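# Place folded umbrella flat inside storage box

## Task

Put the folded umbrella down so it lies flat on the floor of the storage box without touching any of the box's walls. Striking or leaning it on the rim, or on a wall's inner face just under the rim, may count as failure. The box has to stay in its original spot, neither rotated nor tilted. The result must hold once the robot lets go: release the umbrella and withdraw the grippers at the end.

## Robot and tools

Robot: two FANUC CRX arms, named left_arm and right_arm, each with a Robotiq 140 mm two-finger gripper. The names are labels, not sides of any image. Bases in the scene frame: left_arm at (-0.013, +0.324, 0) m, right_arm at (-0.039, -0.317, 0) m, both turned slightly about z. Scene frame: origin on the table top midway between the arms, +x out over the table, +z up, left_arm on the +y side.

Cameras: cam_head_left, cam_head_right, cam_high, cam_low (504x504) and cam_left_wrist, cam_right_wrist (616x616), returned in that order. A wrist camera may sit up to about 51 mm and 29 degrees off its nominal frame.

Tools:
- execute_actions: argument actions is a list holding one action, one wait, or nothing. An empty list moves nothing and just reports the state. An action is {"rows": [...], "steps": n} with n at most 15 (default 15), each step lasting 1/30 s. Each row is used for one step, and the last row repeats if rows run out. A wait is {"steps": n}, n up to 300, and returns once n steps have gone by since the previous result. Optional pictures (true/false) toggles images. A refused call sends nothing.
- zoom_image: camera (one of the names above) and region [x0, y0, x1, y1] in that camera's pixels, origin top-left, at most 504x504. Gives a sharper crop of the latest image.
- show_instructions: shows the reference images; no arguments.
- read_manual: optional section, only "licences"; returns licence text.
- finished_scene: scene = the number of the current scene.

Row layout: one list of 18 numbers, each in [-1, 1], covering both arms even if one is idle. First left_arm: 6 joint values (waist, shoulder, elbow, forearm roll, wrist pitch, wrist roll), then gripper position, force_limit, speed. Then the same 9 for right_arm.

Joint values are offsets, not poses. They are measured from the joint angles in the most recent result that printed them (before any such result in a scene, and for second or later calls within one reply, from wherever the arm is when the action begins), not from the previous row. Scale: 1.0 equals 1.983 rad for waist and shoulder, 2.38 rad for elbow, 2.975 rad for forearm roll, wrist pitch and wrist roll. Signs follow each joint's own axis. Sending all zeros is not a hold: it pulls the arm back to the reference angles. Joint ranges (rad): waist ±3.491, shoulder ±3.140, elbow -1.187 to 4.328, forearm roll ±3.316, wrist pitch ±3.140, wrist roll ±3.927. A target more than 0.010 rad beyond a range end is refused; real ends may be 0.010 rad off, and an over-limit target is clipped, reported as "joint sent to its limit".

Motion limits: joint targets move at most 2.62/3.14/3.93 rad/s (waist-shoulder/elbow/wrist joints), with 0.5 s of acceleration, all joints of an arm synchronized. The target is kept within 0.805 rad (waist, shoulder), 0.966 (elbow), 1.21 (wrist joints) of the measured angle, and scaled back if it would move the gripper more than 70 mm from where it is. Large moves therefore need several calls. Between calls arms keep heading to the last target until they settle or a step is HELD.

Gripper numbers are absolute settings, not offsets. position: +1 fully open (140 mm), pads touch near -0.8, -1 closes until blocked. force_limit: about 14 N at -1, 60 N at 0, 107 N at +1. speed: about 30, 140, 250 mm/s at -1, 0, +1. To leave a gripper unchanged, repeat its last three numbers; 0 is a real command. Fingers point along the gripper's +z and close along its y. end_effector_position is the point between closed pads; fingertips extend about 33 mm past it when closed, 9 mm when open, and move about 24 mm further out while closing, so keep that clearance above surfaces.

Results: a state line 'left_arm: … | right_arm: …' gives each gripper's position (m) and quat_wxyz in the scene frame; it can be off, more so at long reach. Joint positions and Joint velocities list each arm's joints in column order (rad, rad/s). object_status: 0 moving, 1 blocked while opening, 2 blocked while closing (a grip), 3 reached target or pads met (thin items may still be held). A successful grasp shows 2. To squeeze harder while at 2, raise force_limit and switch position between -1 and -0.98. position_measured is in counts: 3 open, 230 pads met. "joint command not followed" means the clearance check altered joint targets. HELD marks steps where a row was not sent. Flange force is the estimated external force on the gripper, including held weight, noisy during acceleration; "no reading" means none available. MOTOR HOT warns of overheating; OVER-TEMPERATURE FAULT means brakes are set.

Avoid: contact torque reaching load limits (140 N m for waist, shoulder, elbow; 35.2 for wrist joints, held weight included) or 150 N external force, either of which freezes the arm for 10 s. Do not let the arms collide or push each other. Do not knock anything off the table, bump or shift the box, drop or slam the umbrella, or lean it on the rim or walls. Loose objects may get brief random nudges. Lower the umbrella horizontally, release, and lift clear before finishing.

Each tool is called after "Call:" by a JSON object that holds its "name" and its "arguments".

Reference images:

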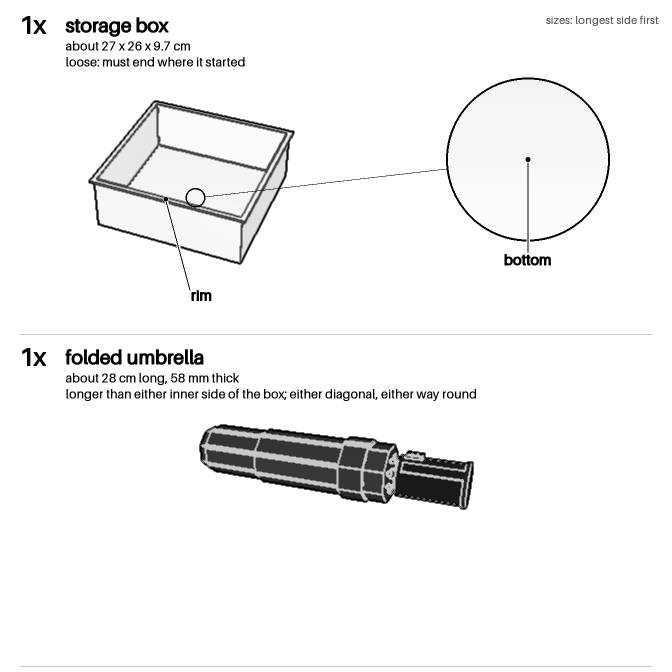

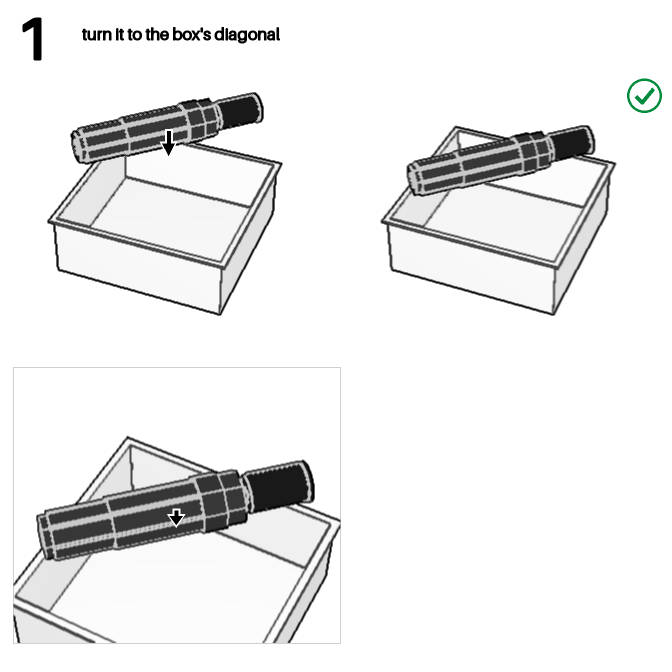

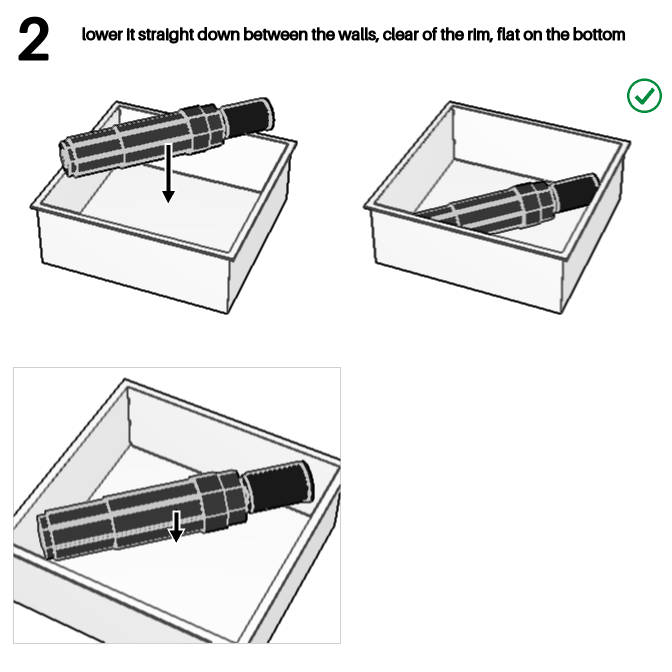

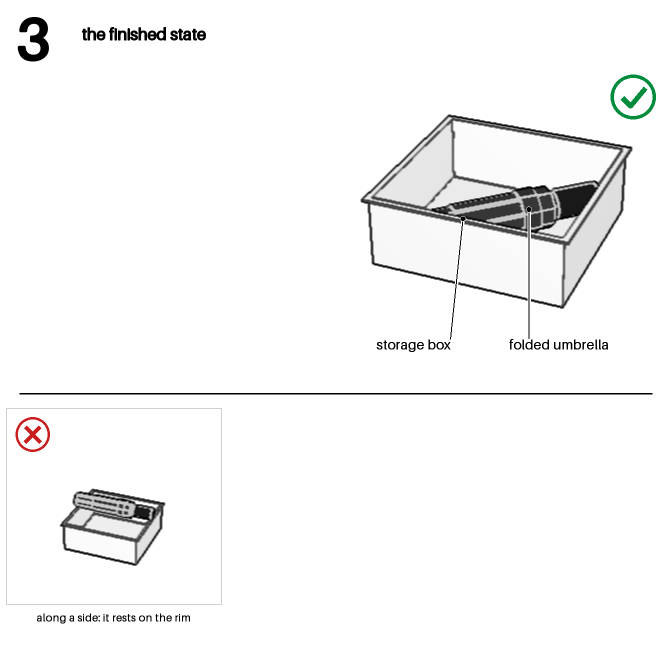

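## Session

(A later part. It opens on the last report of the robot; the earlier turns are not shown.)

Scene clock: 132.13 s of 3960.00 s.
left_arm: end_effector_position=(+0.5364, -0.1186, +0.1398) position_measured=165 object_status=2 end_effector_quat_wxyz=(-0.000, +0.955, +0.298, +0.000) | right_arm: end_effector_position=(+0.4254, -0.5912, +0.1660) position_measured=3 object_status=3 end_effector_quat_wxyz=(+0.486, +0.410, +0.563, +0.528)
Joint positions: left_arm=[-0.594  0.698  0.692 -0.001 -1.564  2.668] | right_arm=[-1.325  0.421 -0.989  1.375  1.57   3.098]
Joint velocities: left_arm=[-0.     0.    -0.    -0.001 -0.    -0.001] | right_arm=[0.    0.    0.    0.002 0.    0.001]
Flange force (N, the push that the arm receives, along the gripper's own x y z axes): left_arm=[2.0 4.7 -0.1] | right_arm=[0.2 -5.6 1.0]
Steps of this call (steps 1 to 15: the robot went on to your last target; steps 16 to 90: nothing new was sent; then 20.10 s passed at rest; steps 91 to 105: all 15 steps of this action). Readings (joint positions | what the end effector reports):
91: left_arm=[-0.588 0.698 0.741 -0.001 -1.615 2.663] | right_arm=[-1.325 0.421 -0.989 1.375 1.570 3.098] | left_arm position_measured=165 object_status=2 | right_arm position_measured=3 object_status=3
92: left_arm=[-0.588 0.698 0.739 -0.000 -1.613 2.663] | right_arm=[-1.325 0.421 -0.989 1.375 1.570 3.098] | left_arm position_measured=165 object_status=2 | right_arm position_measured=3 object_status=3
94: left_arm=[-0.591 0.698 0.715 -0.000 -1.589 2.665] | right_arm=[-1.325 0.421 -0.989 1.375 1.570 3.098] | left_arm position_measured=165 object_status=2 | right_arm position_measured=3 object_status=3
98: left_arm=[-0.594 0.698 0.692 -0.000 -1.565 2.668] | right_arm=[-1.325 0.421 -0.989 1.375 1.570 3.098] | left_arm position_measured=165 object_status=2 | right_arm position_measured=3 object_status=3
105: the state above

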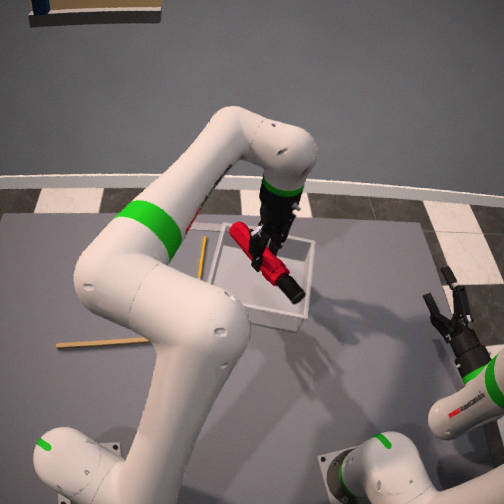

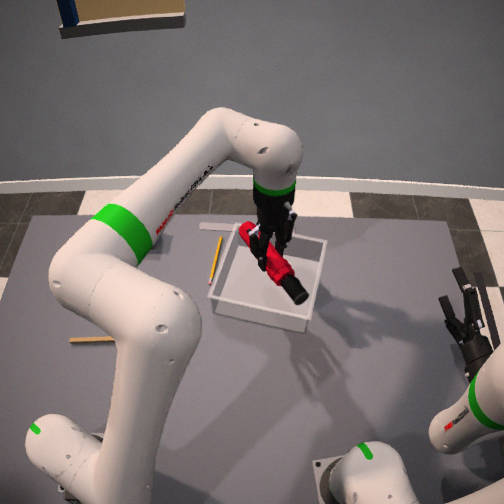

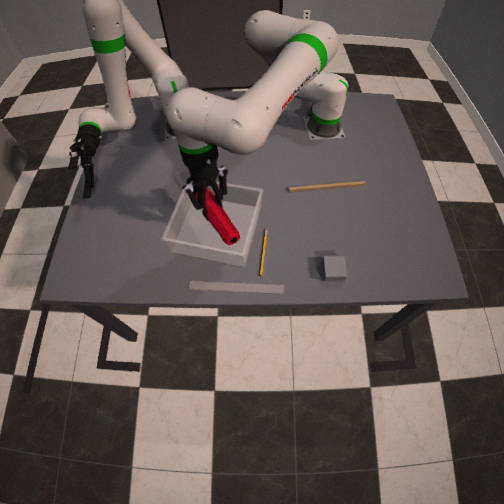

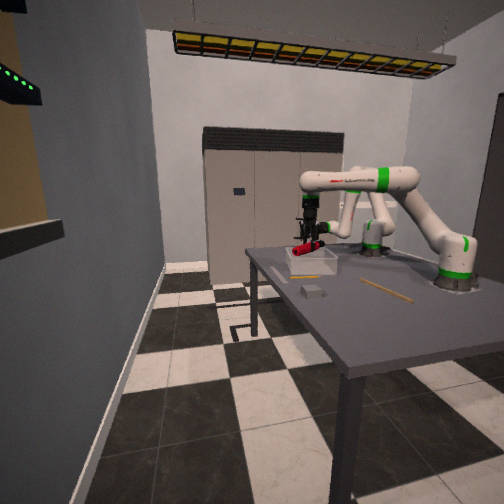

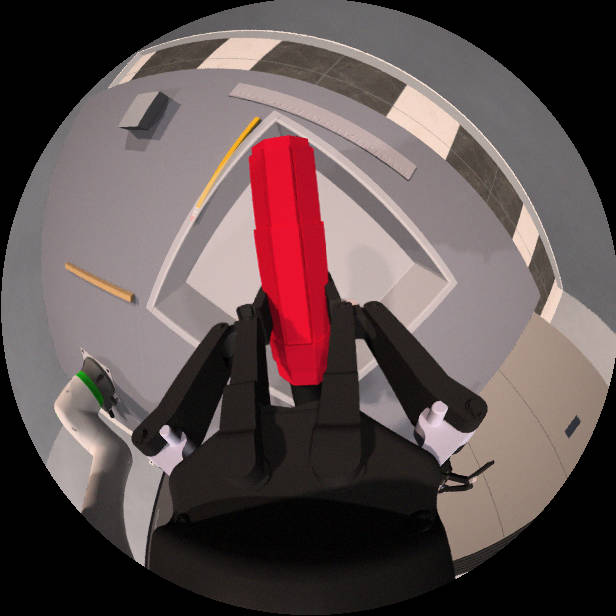

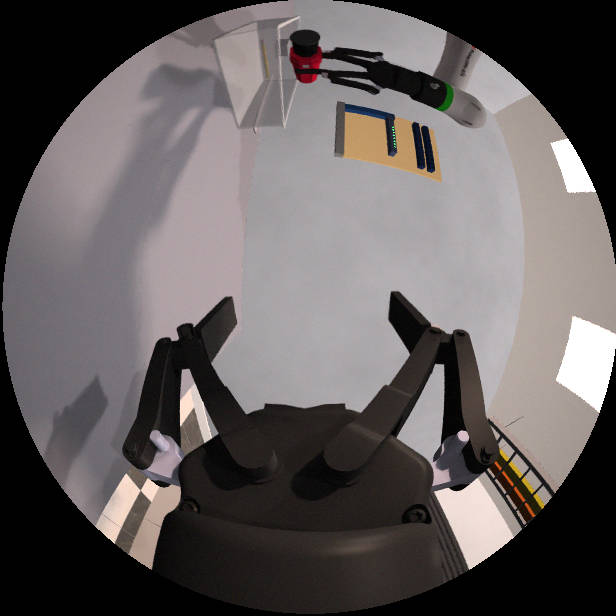

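Call:
{"name": "execute_actions", "arguments": {"actions": [{"rows":[[0,0.0011,-0.012,0,0.01,0,-1,-0.3,0.3,0,0,0,0,0,0,1,0,0],[0,0.0011,-0.012,0,0.01,0,-1,-0.3,0.3,0,0,0,0,0,0,1,0,0],[0,0.0011,-0.012,0,0.01,0,-1,-0.3,0.3,0,0,0,0,0,0,1,0,0],[0,0.0022,-0.023,0,0.02,0,-1,-0.3,0.3,0,0,0,0,0,0,1,0,0],[0,0.0022,-0.023,0,0.02,0,-1,-0.3,0.3,0,0,0,0,0,0,1,0,0],[0,0.0022,-0.023,0,0.02,0,-1,-0.3,0.3,0,0,0,0,0,0,1,0,0],[0,0.0033,-0.0349,0,0.0298,0,-1,-0.3,0.3,0,0,0,0,0,0,1,0,0]],"steps":15}]}}

Call:
{"name": "zoom_image", "arguments": {"camera": "cam_left_wrist", "region": [140,90,460,410]}}

Call:
{"name": "zoom_image", "arguments": {"camera": "cam_high", "region": [140,140,290,290]}}

Call:
{"name": "zoom_image", "arguments": {"camera": "cam_head_right", "region": [200,200,340,340]}}

Scene clock: 144.13 s of 3960.00 s.
left_arm: end_effector_position=(+0.5362, -0.1184, +0.0996) position_measured=165 object_status=2 end_effector_quat_wxyz=(-0.001, +0.955, +0.298, -0.000) | right_arm: end_effector_position=(+0.4254, -0.5912, +0.1660) position_measured=3 object_status=3 end_effector_quat_wxyz=(+0.486, +0.410, +0.563, +0.528)
Joint positions: left_arm=[-0.594  0.705  0.609 -0.001 -1.476  2.668] | right_arm=[-1.325  0.421 -0.989  1.375  1.57   3.098]
Joint velocities: left_arm=[ 0.    -0.    -0.003 -0.     0.003  0.001] | right_arm=[-0.    -0.    -0.    -0.     0.001 -0.   ]
Flange force (N, the push that the arm receives, along the gripper's own x y z axes): left_arm=[0.5 4.2 0.5] | right_arm=[0.7 -4.3 1.0]
Steps of this call (steps 1 to 15: the robot went on to your last target; steps 16 to 90: nothing new was sent; then 8.50 s passed at rest; steps 91 to 105: all 15 steps of this action). Readings (joint positions | what the end effector reports):
91: left_arm=[-0.594 0.698 0.692 -0.001 -1.564 2.668] | right_arm=[-1.325 0.421 -0.989 1.375 1.570 3.098] | left_arm position_measured=165 object_status=2 | right_arm position_measured=3 object_status=3
92: left_arm=[-0.594 0.698 0.689 -0.001 -1.561 2.668] | right_arm=[-1.325 0.421 -0.989 1.375 1.570 3.098] | left_arm position_measured=165 object_status=2 | right_arm position_measured=3 object_status=3
94: left_arm=[-0.594 0.699 0.671 -0.001 -1.543 2.668] | right_arm=[-1.325 0.421 -0.989 1.375 1.570 3.098] | left_arm position_measured=165 object_status=2 | right_arm position_measured=3 object_status=3
98: left_arm=[-0.594 0.702 0.636 -0.001 -1.504 2.668] | right_arm=[-1.325 0.421 -0.989 1.375 1.570 3.098] | left_arm position_measured=165 object_status=2 | right_arm position_measured=3 object_status=3
105: the state above

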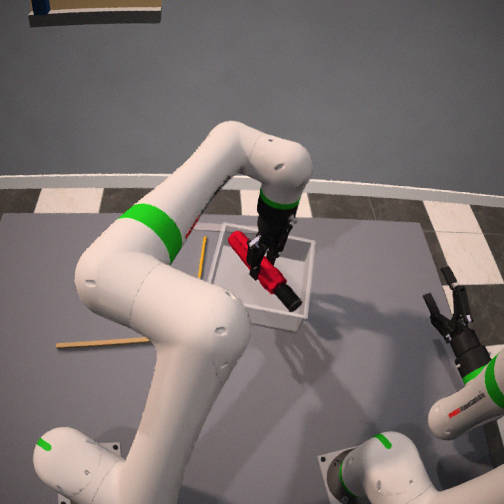

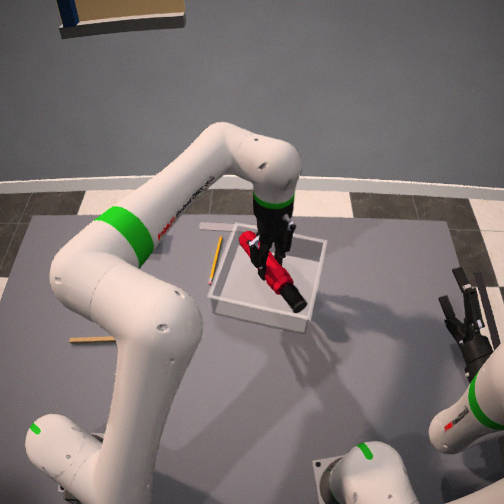

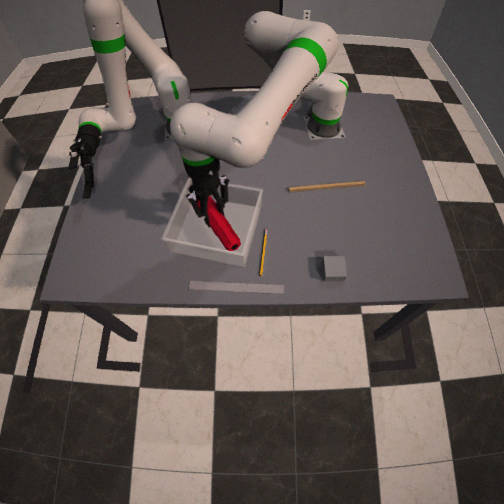

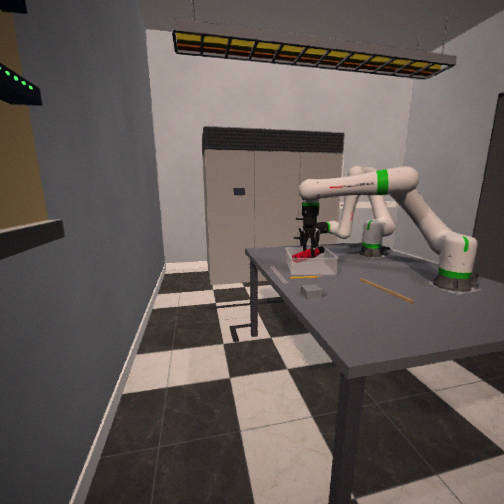

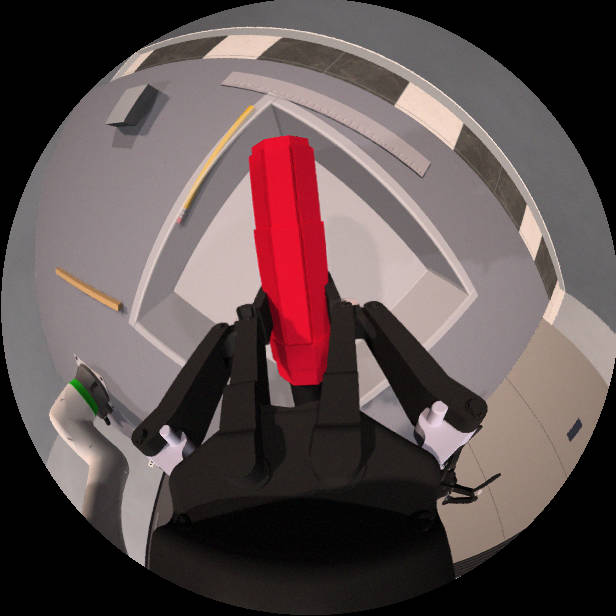

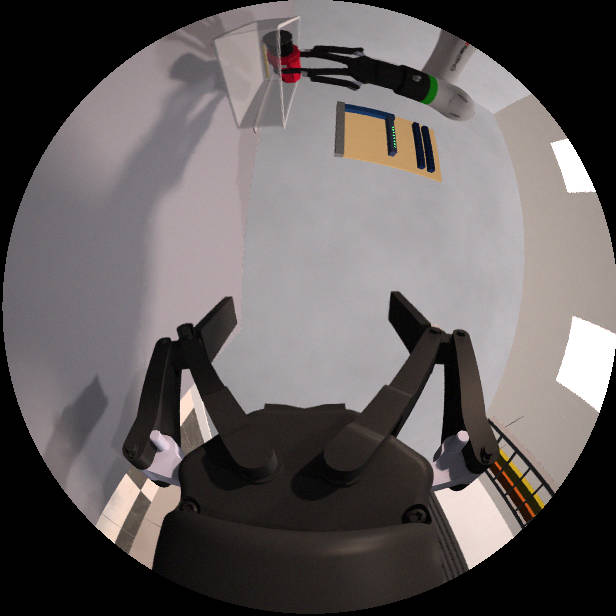

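Region (140, 90, 460, 410) of cam_left_wrist's 616x616 image, scaled by 1.575, with more detail than that image has.

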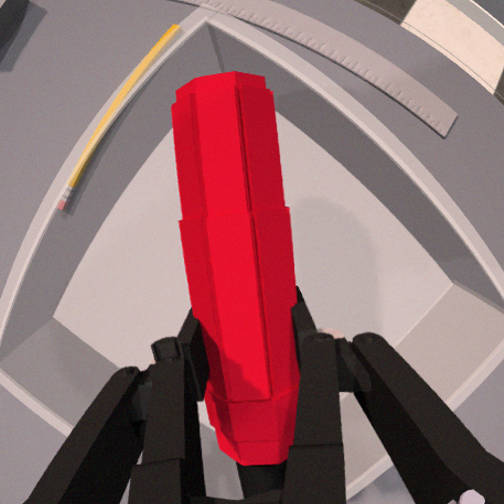

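Region (140, 140, 290, 290) of cam_high's 504x504 image, scaled by 3.360, with more detail than that image has.

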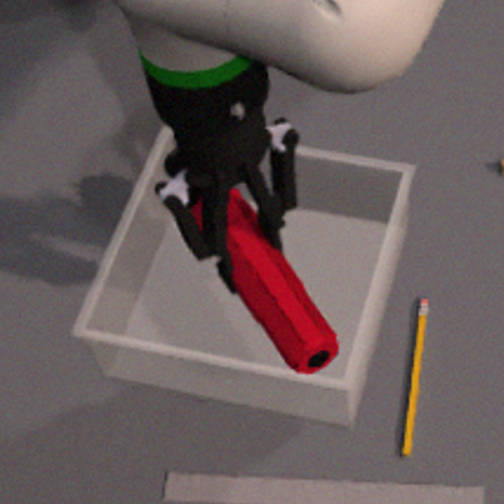

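Region (200, 200, 340, 340) of cam_head_right's 504x504 image, scaled by 3.600, with more detail than that image has.

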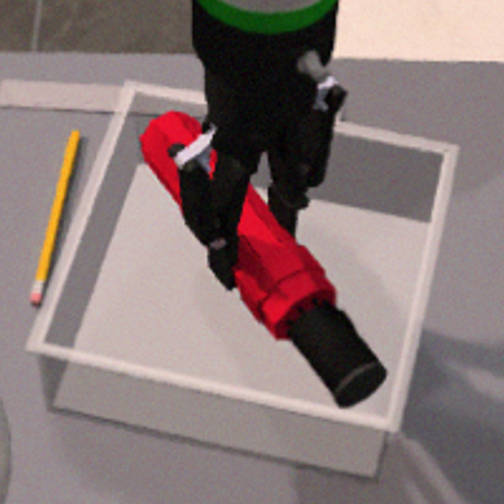

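Call:
{"name": "execute_actions", "arguments": {"actions": [{"rows":[[0.0006,-0.005,-0.0065,0,0.002,0.0131,-1,-0.3,0.3,0,0,0,0,0,0,1,0,0]],"steps":12}]}}

Call:
{"name": "zoom_image", "arguments": {"camera": "cam_left_wrist", "region": [140,90,460,410]}}

Call:
{"name": "zoom_image", "arguments": {"camera": "cam_head_right", "region": [200,200,340,340]}}

Call:
{"name": "zoom_image", "arguments": {"camera": "cam_high", "region": [140,140,290,290]}}

Scene clock: 164.20 s of 3960.00 s.
left_arm: end_effector_position=(+0.5339, -0.1163, +0.0999) position_measured=165 object_status=2 end_effector_quat_wxyz=(-0.000, +0.949, +0.317, +0.000) | right_arm: end_effector_position=(+0.4254, -0.5912, +0.1660) position_measured=3 object_status=3 end_effector_quat_wxyz=(+0.486, +0.410, +0.563, +0.528)
Joint positions: left_arm=[-0.593  0.695  0.593 -0.001 -1.47   2.707] | right_arm=[-1.325  0.421 -0.989  1.375  1.57   3.098]
Joint velocities: left_arm=[ 0.001 -0.    -0.     0.     0.    -0.001] | right_arm=[-0.001 -0.001 -0.001  0.003  0.001  0.001]
Flange force (N, the push that the arm receives, along the gripper's own x y z axes): left_arm=[-0.3 1.5 1.9] | right_arm=[0.9 -5.4 2.4]
Steps of this call (steps 1 to 15: the robot went on to your last target; steps 16 to 90: nothing new was sent; then 16.67 s passed at rest; steps 91 to 102: all 12 steps of this action). Readings (joint positions | what the end effector reports):
91: left_arm=[-0.594 0.705 0.609 -0.001 -1.476 2.668] | right_arm=[-1.325 0.421 -0.989 1.375 1.570 3.098] | left_arm position_measured=165 object_status=2 | right_arm position_measured=3 object_status=3
92: left_arm=[-0.594 0.704 0.607 -0.001 -1.475 2.671] | right_arm=[-1.325 0.421 -0.989 1.375 1.570 3.098] | left_arm position_measured=165 object_status=2 | right_arm position_measured=3 object_status=3
94: left_arm=[-0.593 0.698 0.598 -0.001 -1.472 2.694] | right_arm=[-1.325 0.421 -0.989 1.375 1.570 3.098] | left_arm position_measured=165 object_status=2 | right_arm position_measured=3 object_status=3
98: left_arm=[-0.593 0.695 0.593 -0.001 -1.470 2.706] | right_arm=[-1.325 0.421 -0.989 1.375 1.570 3.098] | left_arm position_measured=165 object_status=2 | right_arm position_measured=3 object_status=3
102: the state above

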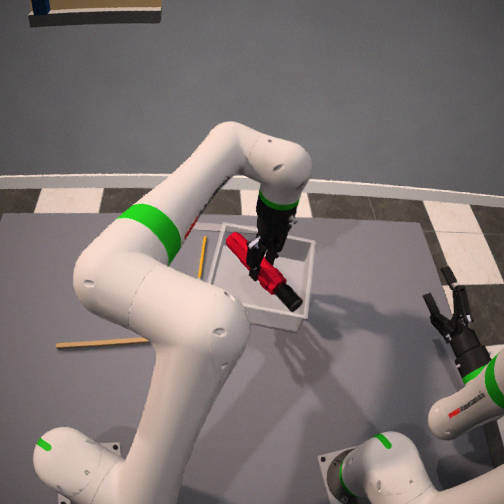

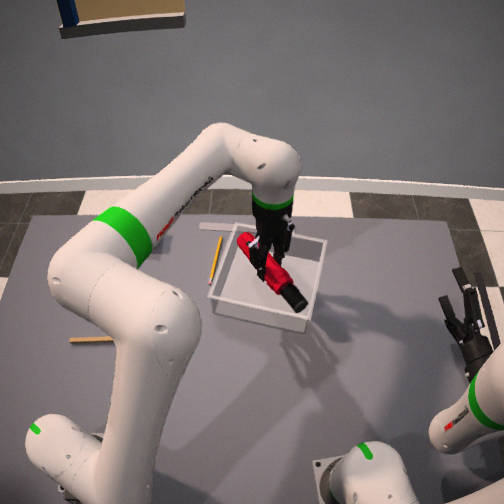

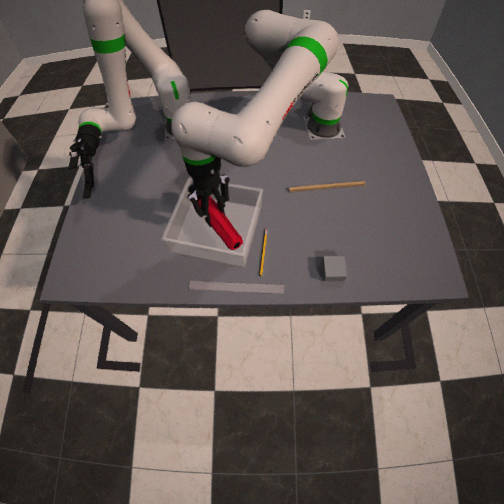

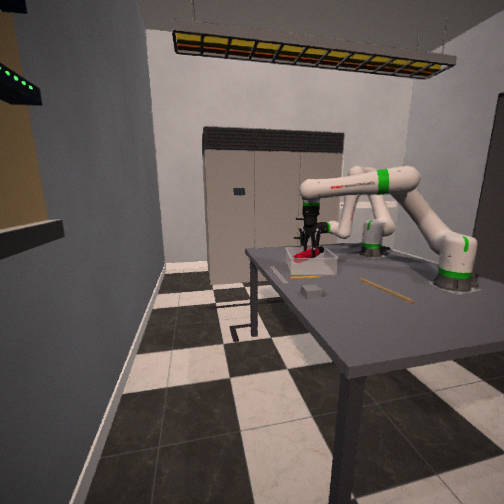

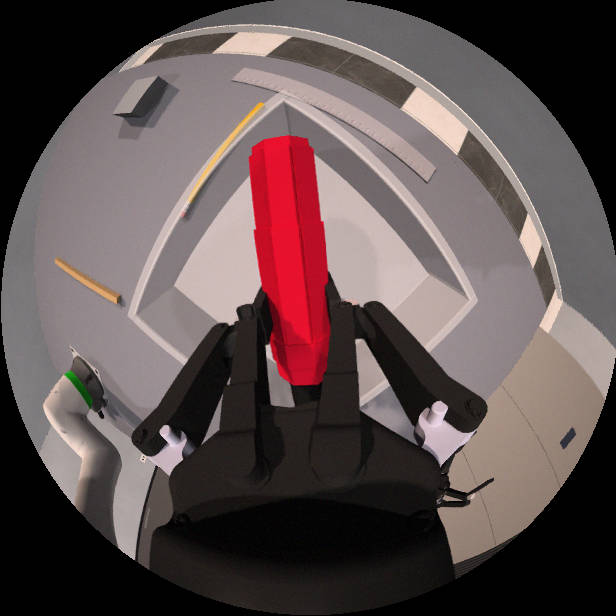

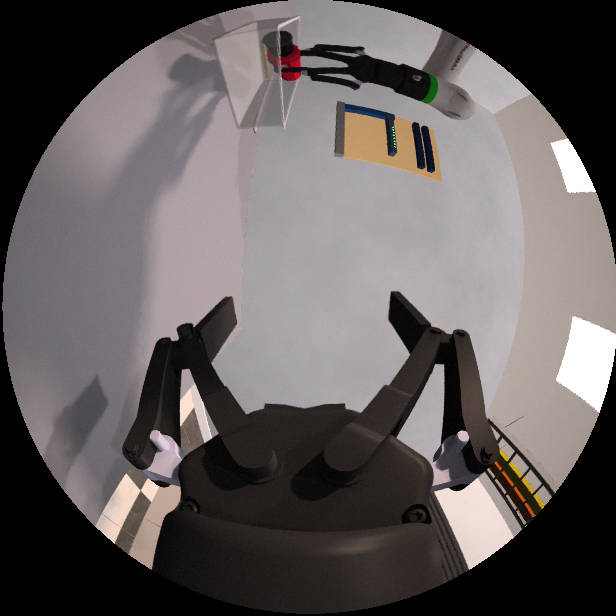

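Region (140, 90, 460, 410) of cam_left_wrist's 616x616 image, scaled by 1.575, with more detail than that image has.

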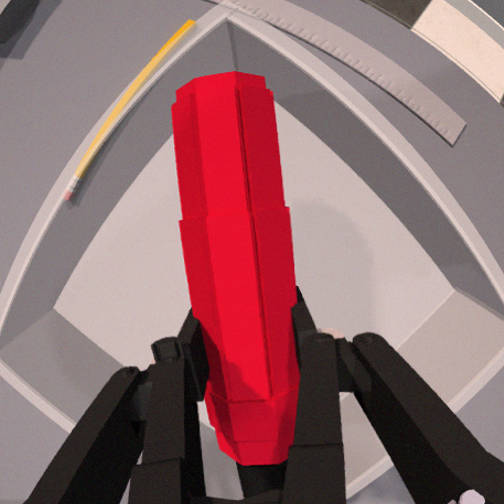

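Region (200, 200, 340, 340) of cam_head_right's 504x504 image, scaled by 3.600, with more detail than that image has.

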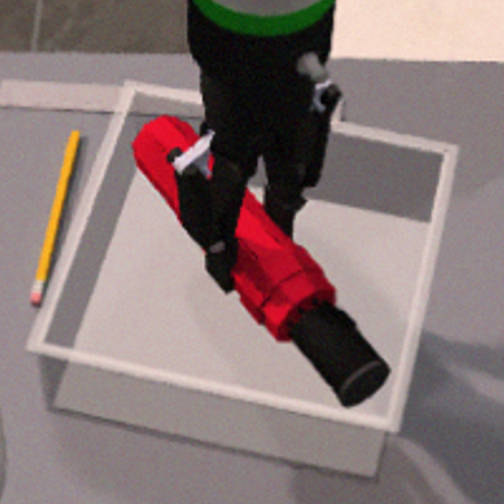

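Region (140, 140, 290, 290) of cam_high's 504x504 image, scaled by 3.360, with more detail than that image has.

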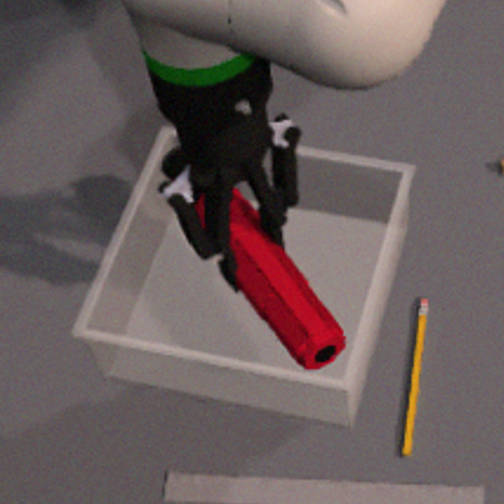

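Call:
{"name": "execute_actions", "arguments": {"actions": [{"rows":[[0,0,0,0,0,-0.0067,-1,-0.3,0.3,0,0,0,0,0,0,1,0,0],[0,0,0,0,0,-0.0067,-1,-0.3,0.3,0,0,0,0,0,0,1,0,0],[0,0,0,0,0,-0.0067,-1,-0.3,0.3,0,0,0,0,0,0,1,0,0],[0,0.0032,-0.0104,0,0.0106,-0.0067,-1,-0.3,0.3,0,0,0,0,0,0,1,0,0],[0,0.0032,-0.0104,0,0.0106,-0.0067,-1,-0.3,0.3,0,0,0,0,0,0,1,0,0],[0,0.0032,-0.0104,0,0.0106,-0.0067,-1,-0.3,0.3,0,0,0,0,0,0,1,0,0],[0,0.0064,-0.0208,0,0.0212,-0.0067,-1,-0.3,0.3,0,0,0,0,0,0,1,0,0],[0,0.0064,-0.0208,0,0.0212,-0.0067,-1,-0.3,0.3,0,0,0,0,0,0,1,0,0],[0,0.0064,-0.0208,0,0.0212,-0.0067,-1,-0.3,0.3,0,0,0,0,0,0,1,0,0],[0,0.0096,-0.0312,0,0.0318,-0.0067,-1,-0.3,0.3,0,0,0,0,0,0,1,0,0]],"steps":15}]}}

Call:
{"name": "zoom_image", "arguments": {"camera": "cam_left_wrist", "region": [140,60,480,400]}}

Call:
{"name": "zoom_image", "arguments": {"camera": "cam_head_right", "region": [200,200,340,340]}}

Call:
{"name": "zoom_image", "arguments": {"camera": "cam_low", "region": [270,220,350,300]}}

Scene clock: 182.53 s of 3960.00 s.
left_arm: end_effector_position=(+0.5343, -0.1165, +0.0557) position_measured=165 object_status=2 end_effector_quat_wxyz=(+0.000, +0.952, +0.307, +0.000) | right_arm: end_effector_position=(+0.4254, -0.5912, +0.1660) position_measured=3 object_status=3 end_effector_quat_wxyz=(+0.486, +0.410, +0.563, +0.528)
Joint positions: left_arm=[-0.593  0.714  0.52  -0.001 -1.377  2.687] | right_arm=[-1.325  0.421 -0.989  1.375  1.57   3.098]
Joint velocities: left_arm=[ 0.     0.001 -0.018 -0.     0.033  0.   ] | right_arm=[-0.     0.001  0.    -0.002  0.001  0.   ]
Flange force (N, the push that the arm receives, along the gripper's own x y z axes): left_arm=[-0.2 2.4 10.9] | right_arm=[-0.2 -5.3 2.4]
Steps of this call (steps 1 to 15: the robot went on to your last target; steps 16 to 90: nothing new was sent; then 14.83 s passed at rest; steps 91 to 105: all 15 steps of this action). Readings (joint positions | what the end effector reports):
91: left_arm=[-0.593 0.695 0.593 -0.001 -1.470 2.707] | right_arm=[-1.325 0.421 -0.989 1.375 1.570 3.098] | left_arm position_measured=165 object_status=2 | right_arm position_measured=3 object_status=3
92: left_arm=[-0.593 0.695 0.593 -0.001 -1.470 2.704] | right_arm=[-1.325 0.421 -0.989 1.375 1.570 3.098] | left_arm position_measured=165 object_status=2 | right_arm position_measured=3 object_status=3
94: left_arm=[-0.593 0.695 0.593 -0.001 -1.470 2.691] | right_arm=[-1.325 0.421 -0.989 1.375 1.570 3.098] | left_arm position_measured=165 object_status=2 | right_arm position_measured=3 object_status=3
98: left_arm=[-0.593 0.701 0.567 -0.001 -1.437 2.687] | right_arm=[-1.325 0.421 -0.989 1.375 1.570 3.098] | left_arm position_measured=165 object_status=2 | right_arm position_measured=3 object_status=3
105: the state above

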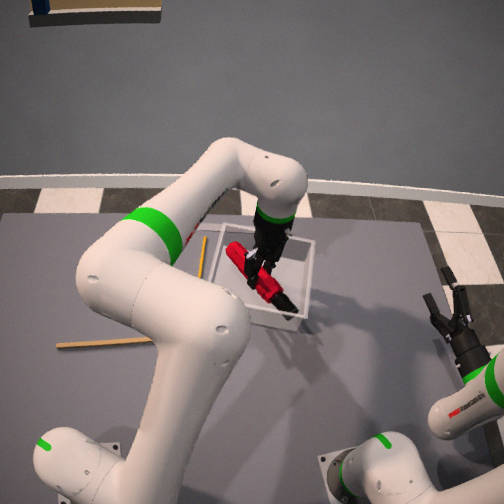

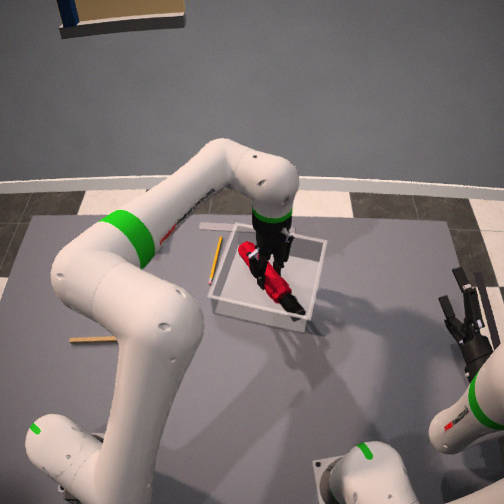

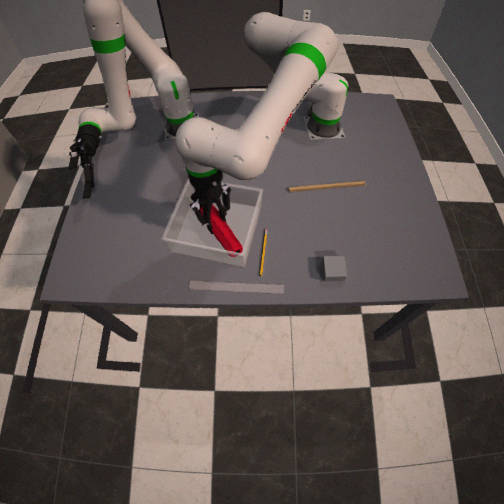

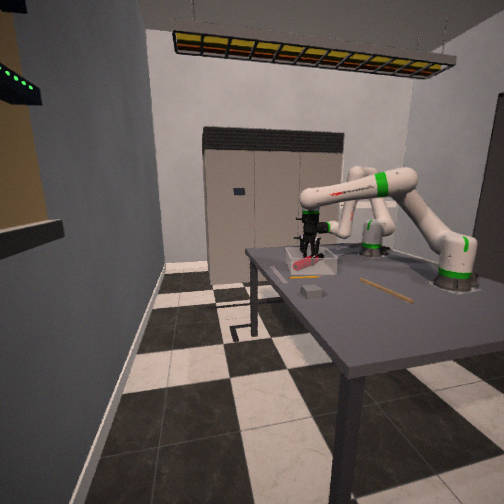

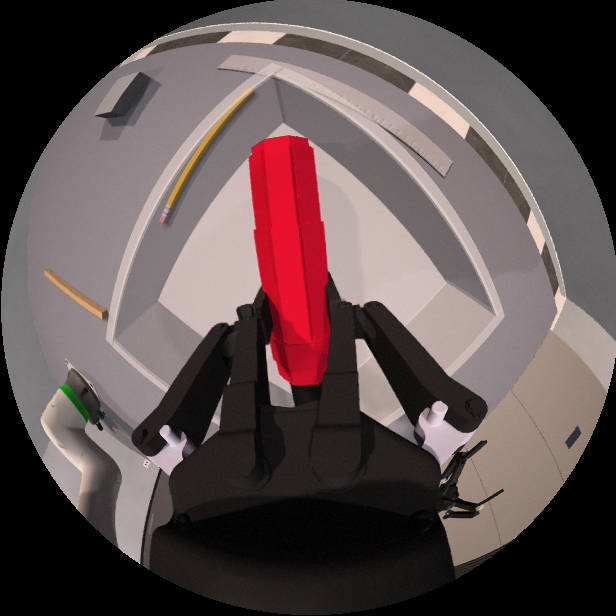

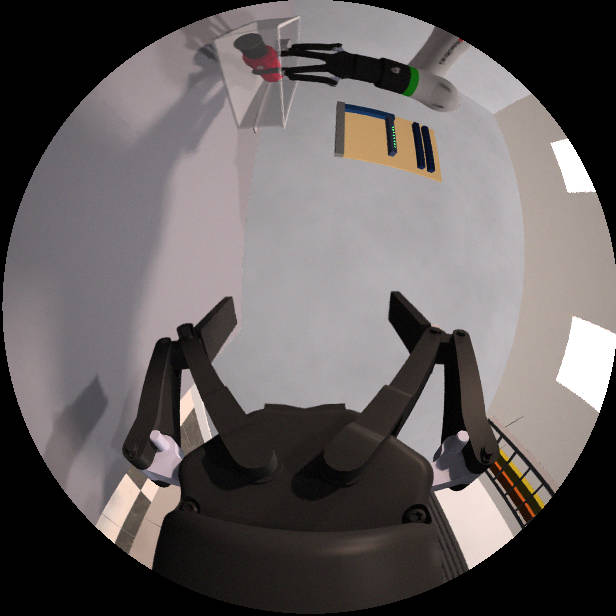

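Region (140, 60, 480, 400) of cam_left_wrist's 616x616 image, scaled by 1.482, with more detail than that image has.

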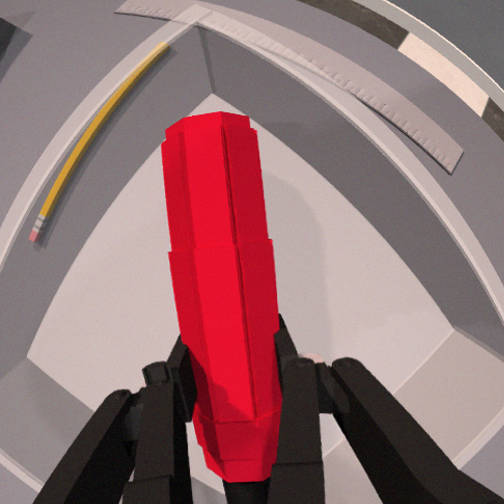

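Region (200, 200, 340, 340) of cam_head_right's 504x504 image, scaled by 3.600, with more detail than that image has.

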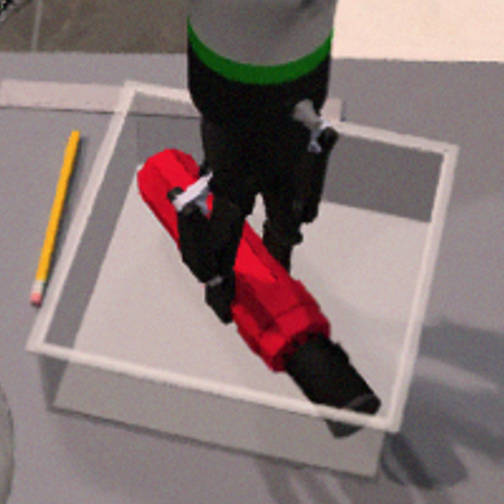

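Region (270, 220, 350, 300) of cam_low's 504x504 image, scaled by 6.300, with more detail than that image has.

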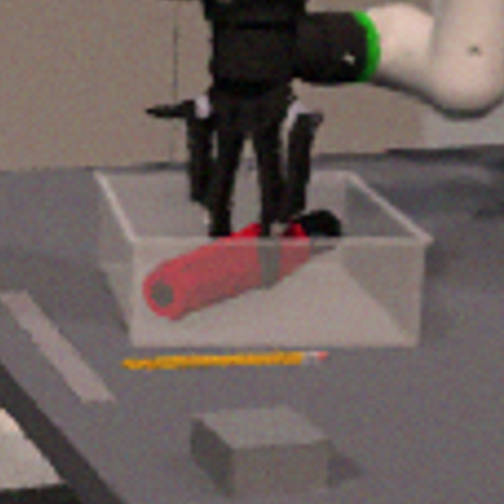

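Call:
{"name": "execute_actions", "arguments": {"actions": [{"rows":[[0,0.0015,-0.0036,0,0.0046,0,-1,-0.3,0.3,0,0,0,0,0,0,1,0,0]],"steps":15}], "pictures": false}}

Scene clock: 187.47 s of 3960.00 s.
left_arm: end_effector_position=(+0.5350, -0.1169, +0.0500) position_measured=165 object_status=2 end_effector_quat_wxyz=(+0.001, +0.952, +0.307, +0.001) | right_arm: end_effector_position=(+0.4254, -0.5912, +0.1660) position_measured=3 object_status=3 end_effector_quat_wxyz=(+0.486, +0.410, +0.563, +0.528)
Joint positions: left_arm=[-0.593  0.717  0.511 -0.001 -1.363  2.687] | right_arm=[-1.325  0.421 -0.989  1.375  1.57   3.098]
Joint velocities: left_arm=[-0.     0.    -0.    -0.001  0.    -0.   ] | right_arm=[-0.001  0.    -0.     0.001  0.    -0.   ]
Flange force (N, the push that the arm receives, along the gripper's own x y z axes): left_arm=[1.3 4.4 1.4] | right_arm=[0.0 -5.2 0.7]
Steps of this call (steps 1 to 15: the robot went on to your last target; steps 16 to 90: nothing new was sent; then 1.43 s passed at rest; steps 91 to 105: all 15 steps of this action). Readings (joint positions | what the end effector reports):
91: left_arm=[-0.593 0.714 0.519 -0.001 -1.375 2.687] | right_arm=[-1.325 0.421 -0.989 1.375 1.570 3.098] | left_arm position_measured=165 object_status=2 | right_arm position_measured=3 object_status=3
92: left_arm=[-0.593 0.714 0.517 -0.000 -1.372 2.687] | right_arm=[-1.325 0.421 -0.989 1.375 1.570 3.098] | left_arm position_measured=165 object_status=2 | right_arm position_measured=3 object_status=3
94: left_arm=[-0.593 0.716 0.512 -0.000 -1.365 2.687] | right_arm=[-1.325 0.421 -0.989 1.375 1.570 3.098] | left_arm position_measured=165 object_status=2 | right_arm position_measured=3 object_status=3
98: left_arm=[-0.593 0.716 0.512 -0.000 -1.363 2.687] | right_arm=[-1.325 0.421 -0.989 1.375 1.570 3.098] | left_arm position_measured=165 object_status=2 | right_arm position_measured=3 object_status=3
105: the state above

Call:
{"name": "execute_actions", "arguments": {"actions": [{"rows":[[0,0.0012,-0.004,0,0.004,0,-1,-0.3,0.3,0,0,0,0,0,0,1,0,0]],"steps":15}], "pictures": false}}

Scene clock: 192.13 s of 3960.00 s.
left_arm: end_effector_position=(+0.5347, -0.1167, +0.0444) position_measured=165 object_status=2 end_effector_quat_wxyz=(+0.001, +0.952, +0.307, +0.001) | right_arm: end_effector_position=(+0.4254, -0.5912, +0.1660) position_measured=3 object_status=3 end_effector_quat_wxyz=(+0.486, +0.410, +0.563, +0.528)
Joint positions: left_arm=[-0.593  0.719  0.502 -0.001 -1.351  2.687] | right_arm=[-1.325  0.421 -0.989  1.375  1.57   3.098]
Joint velocities: left_arm=[ 0.     0.    -0.     0.001  0.     0.001] | right_arm=[0.    0.    0.    0.001 0.001 0.   ]
Flange force (N, the push that the arm receives, along the gripper's own x y z axes): left_arm=[0.2 1.7 -11.5] | right_arm=[-0.8 -5.0 0.5]
Steps of this call (steps 1 to 15: the robot went on to your last target; steps 16 to 90: nothing new was sent; then 1.17 s passed at rest; steps 91 to 105: all 15 steps of this action). Readings (joint positions | what the end effector reports):
91: left_arm=[-0.593 0.717 0.511 -0.001 -1.363 2.687] | right_arm=[-1.325 0.421 -0.989 1.375 1.570 3.098] | left_arm position_measured=165 object_status=2 | right_arm position_measured=3 object_status=3
92: left_arm=[-0.593 0.717 0.509 -0.001 -1.360 2.687] | right_arm=[-1.325 0.421 -0.989 1.375 1.570 3.098] | left_arm position_measured=165 object_status=2 | right_arm position_measured=3 object_status=3
94: left_arm=[-0.593 0.719 0.503 -0.001 -1.353 2.687] | right_arm=[-1.325 0.421 -0.989 1.375 1.570 3.098] | left_arm position_measured=165 object_status=2 | right_arm position_measured=3 object_status=3
98: left_arm=[-0.593 0.719 0.502 -0.001 -1.351 2.687] | right_arm=[-1.325 0.421 -0.989 1.375 1.570 3.098] | left_arm position_measured=165 object_status=2 | right_arm position_measured=3 object_status=3
105: the state above


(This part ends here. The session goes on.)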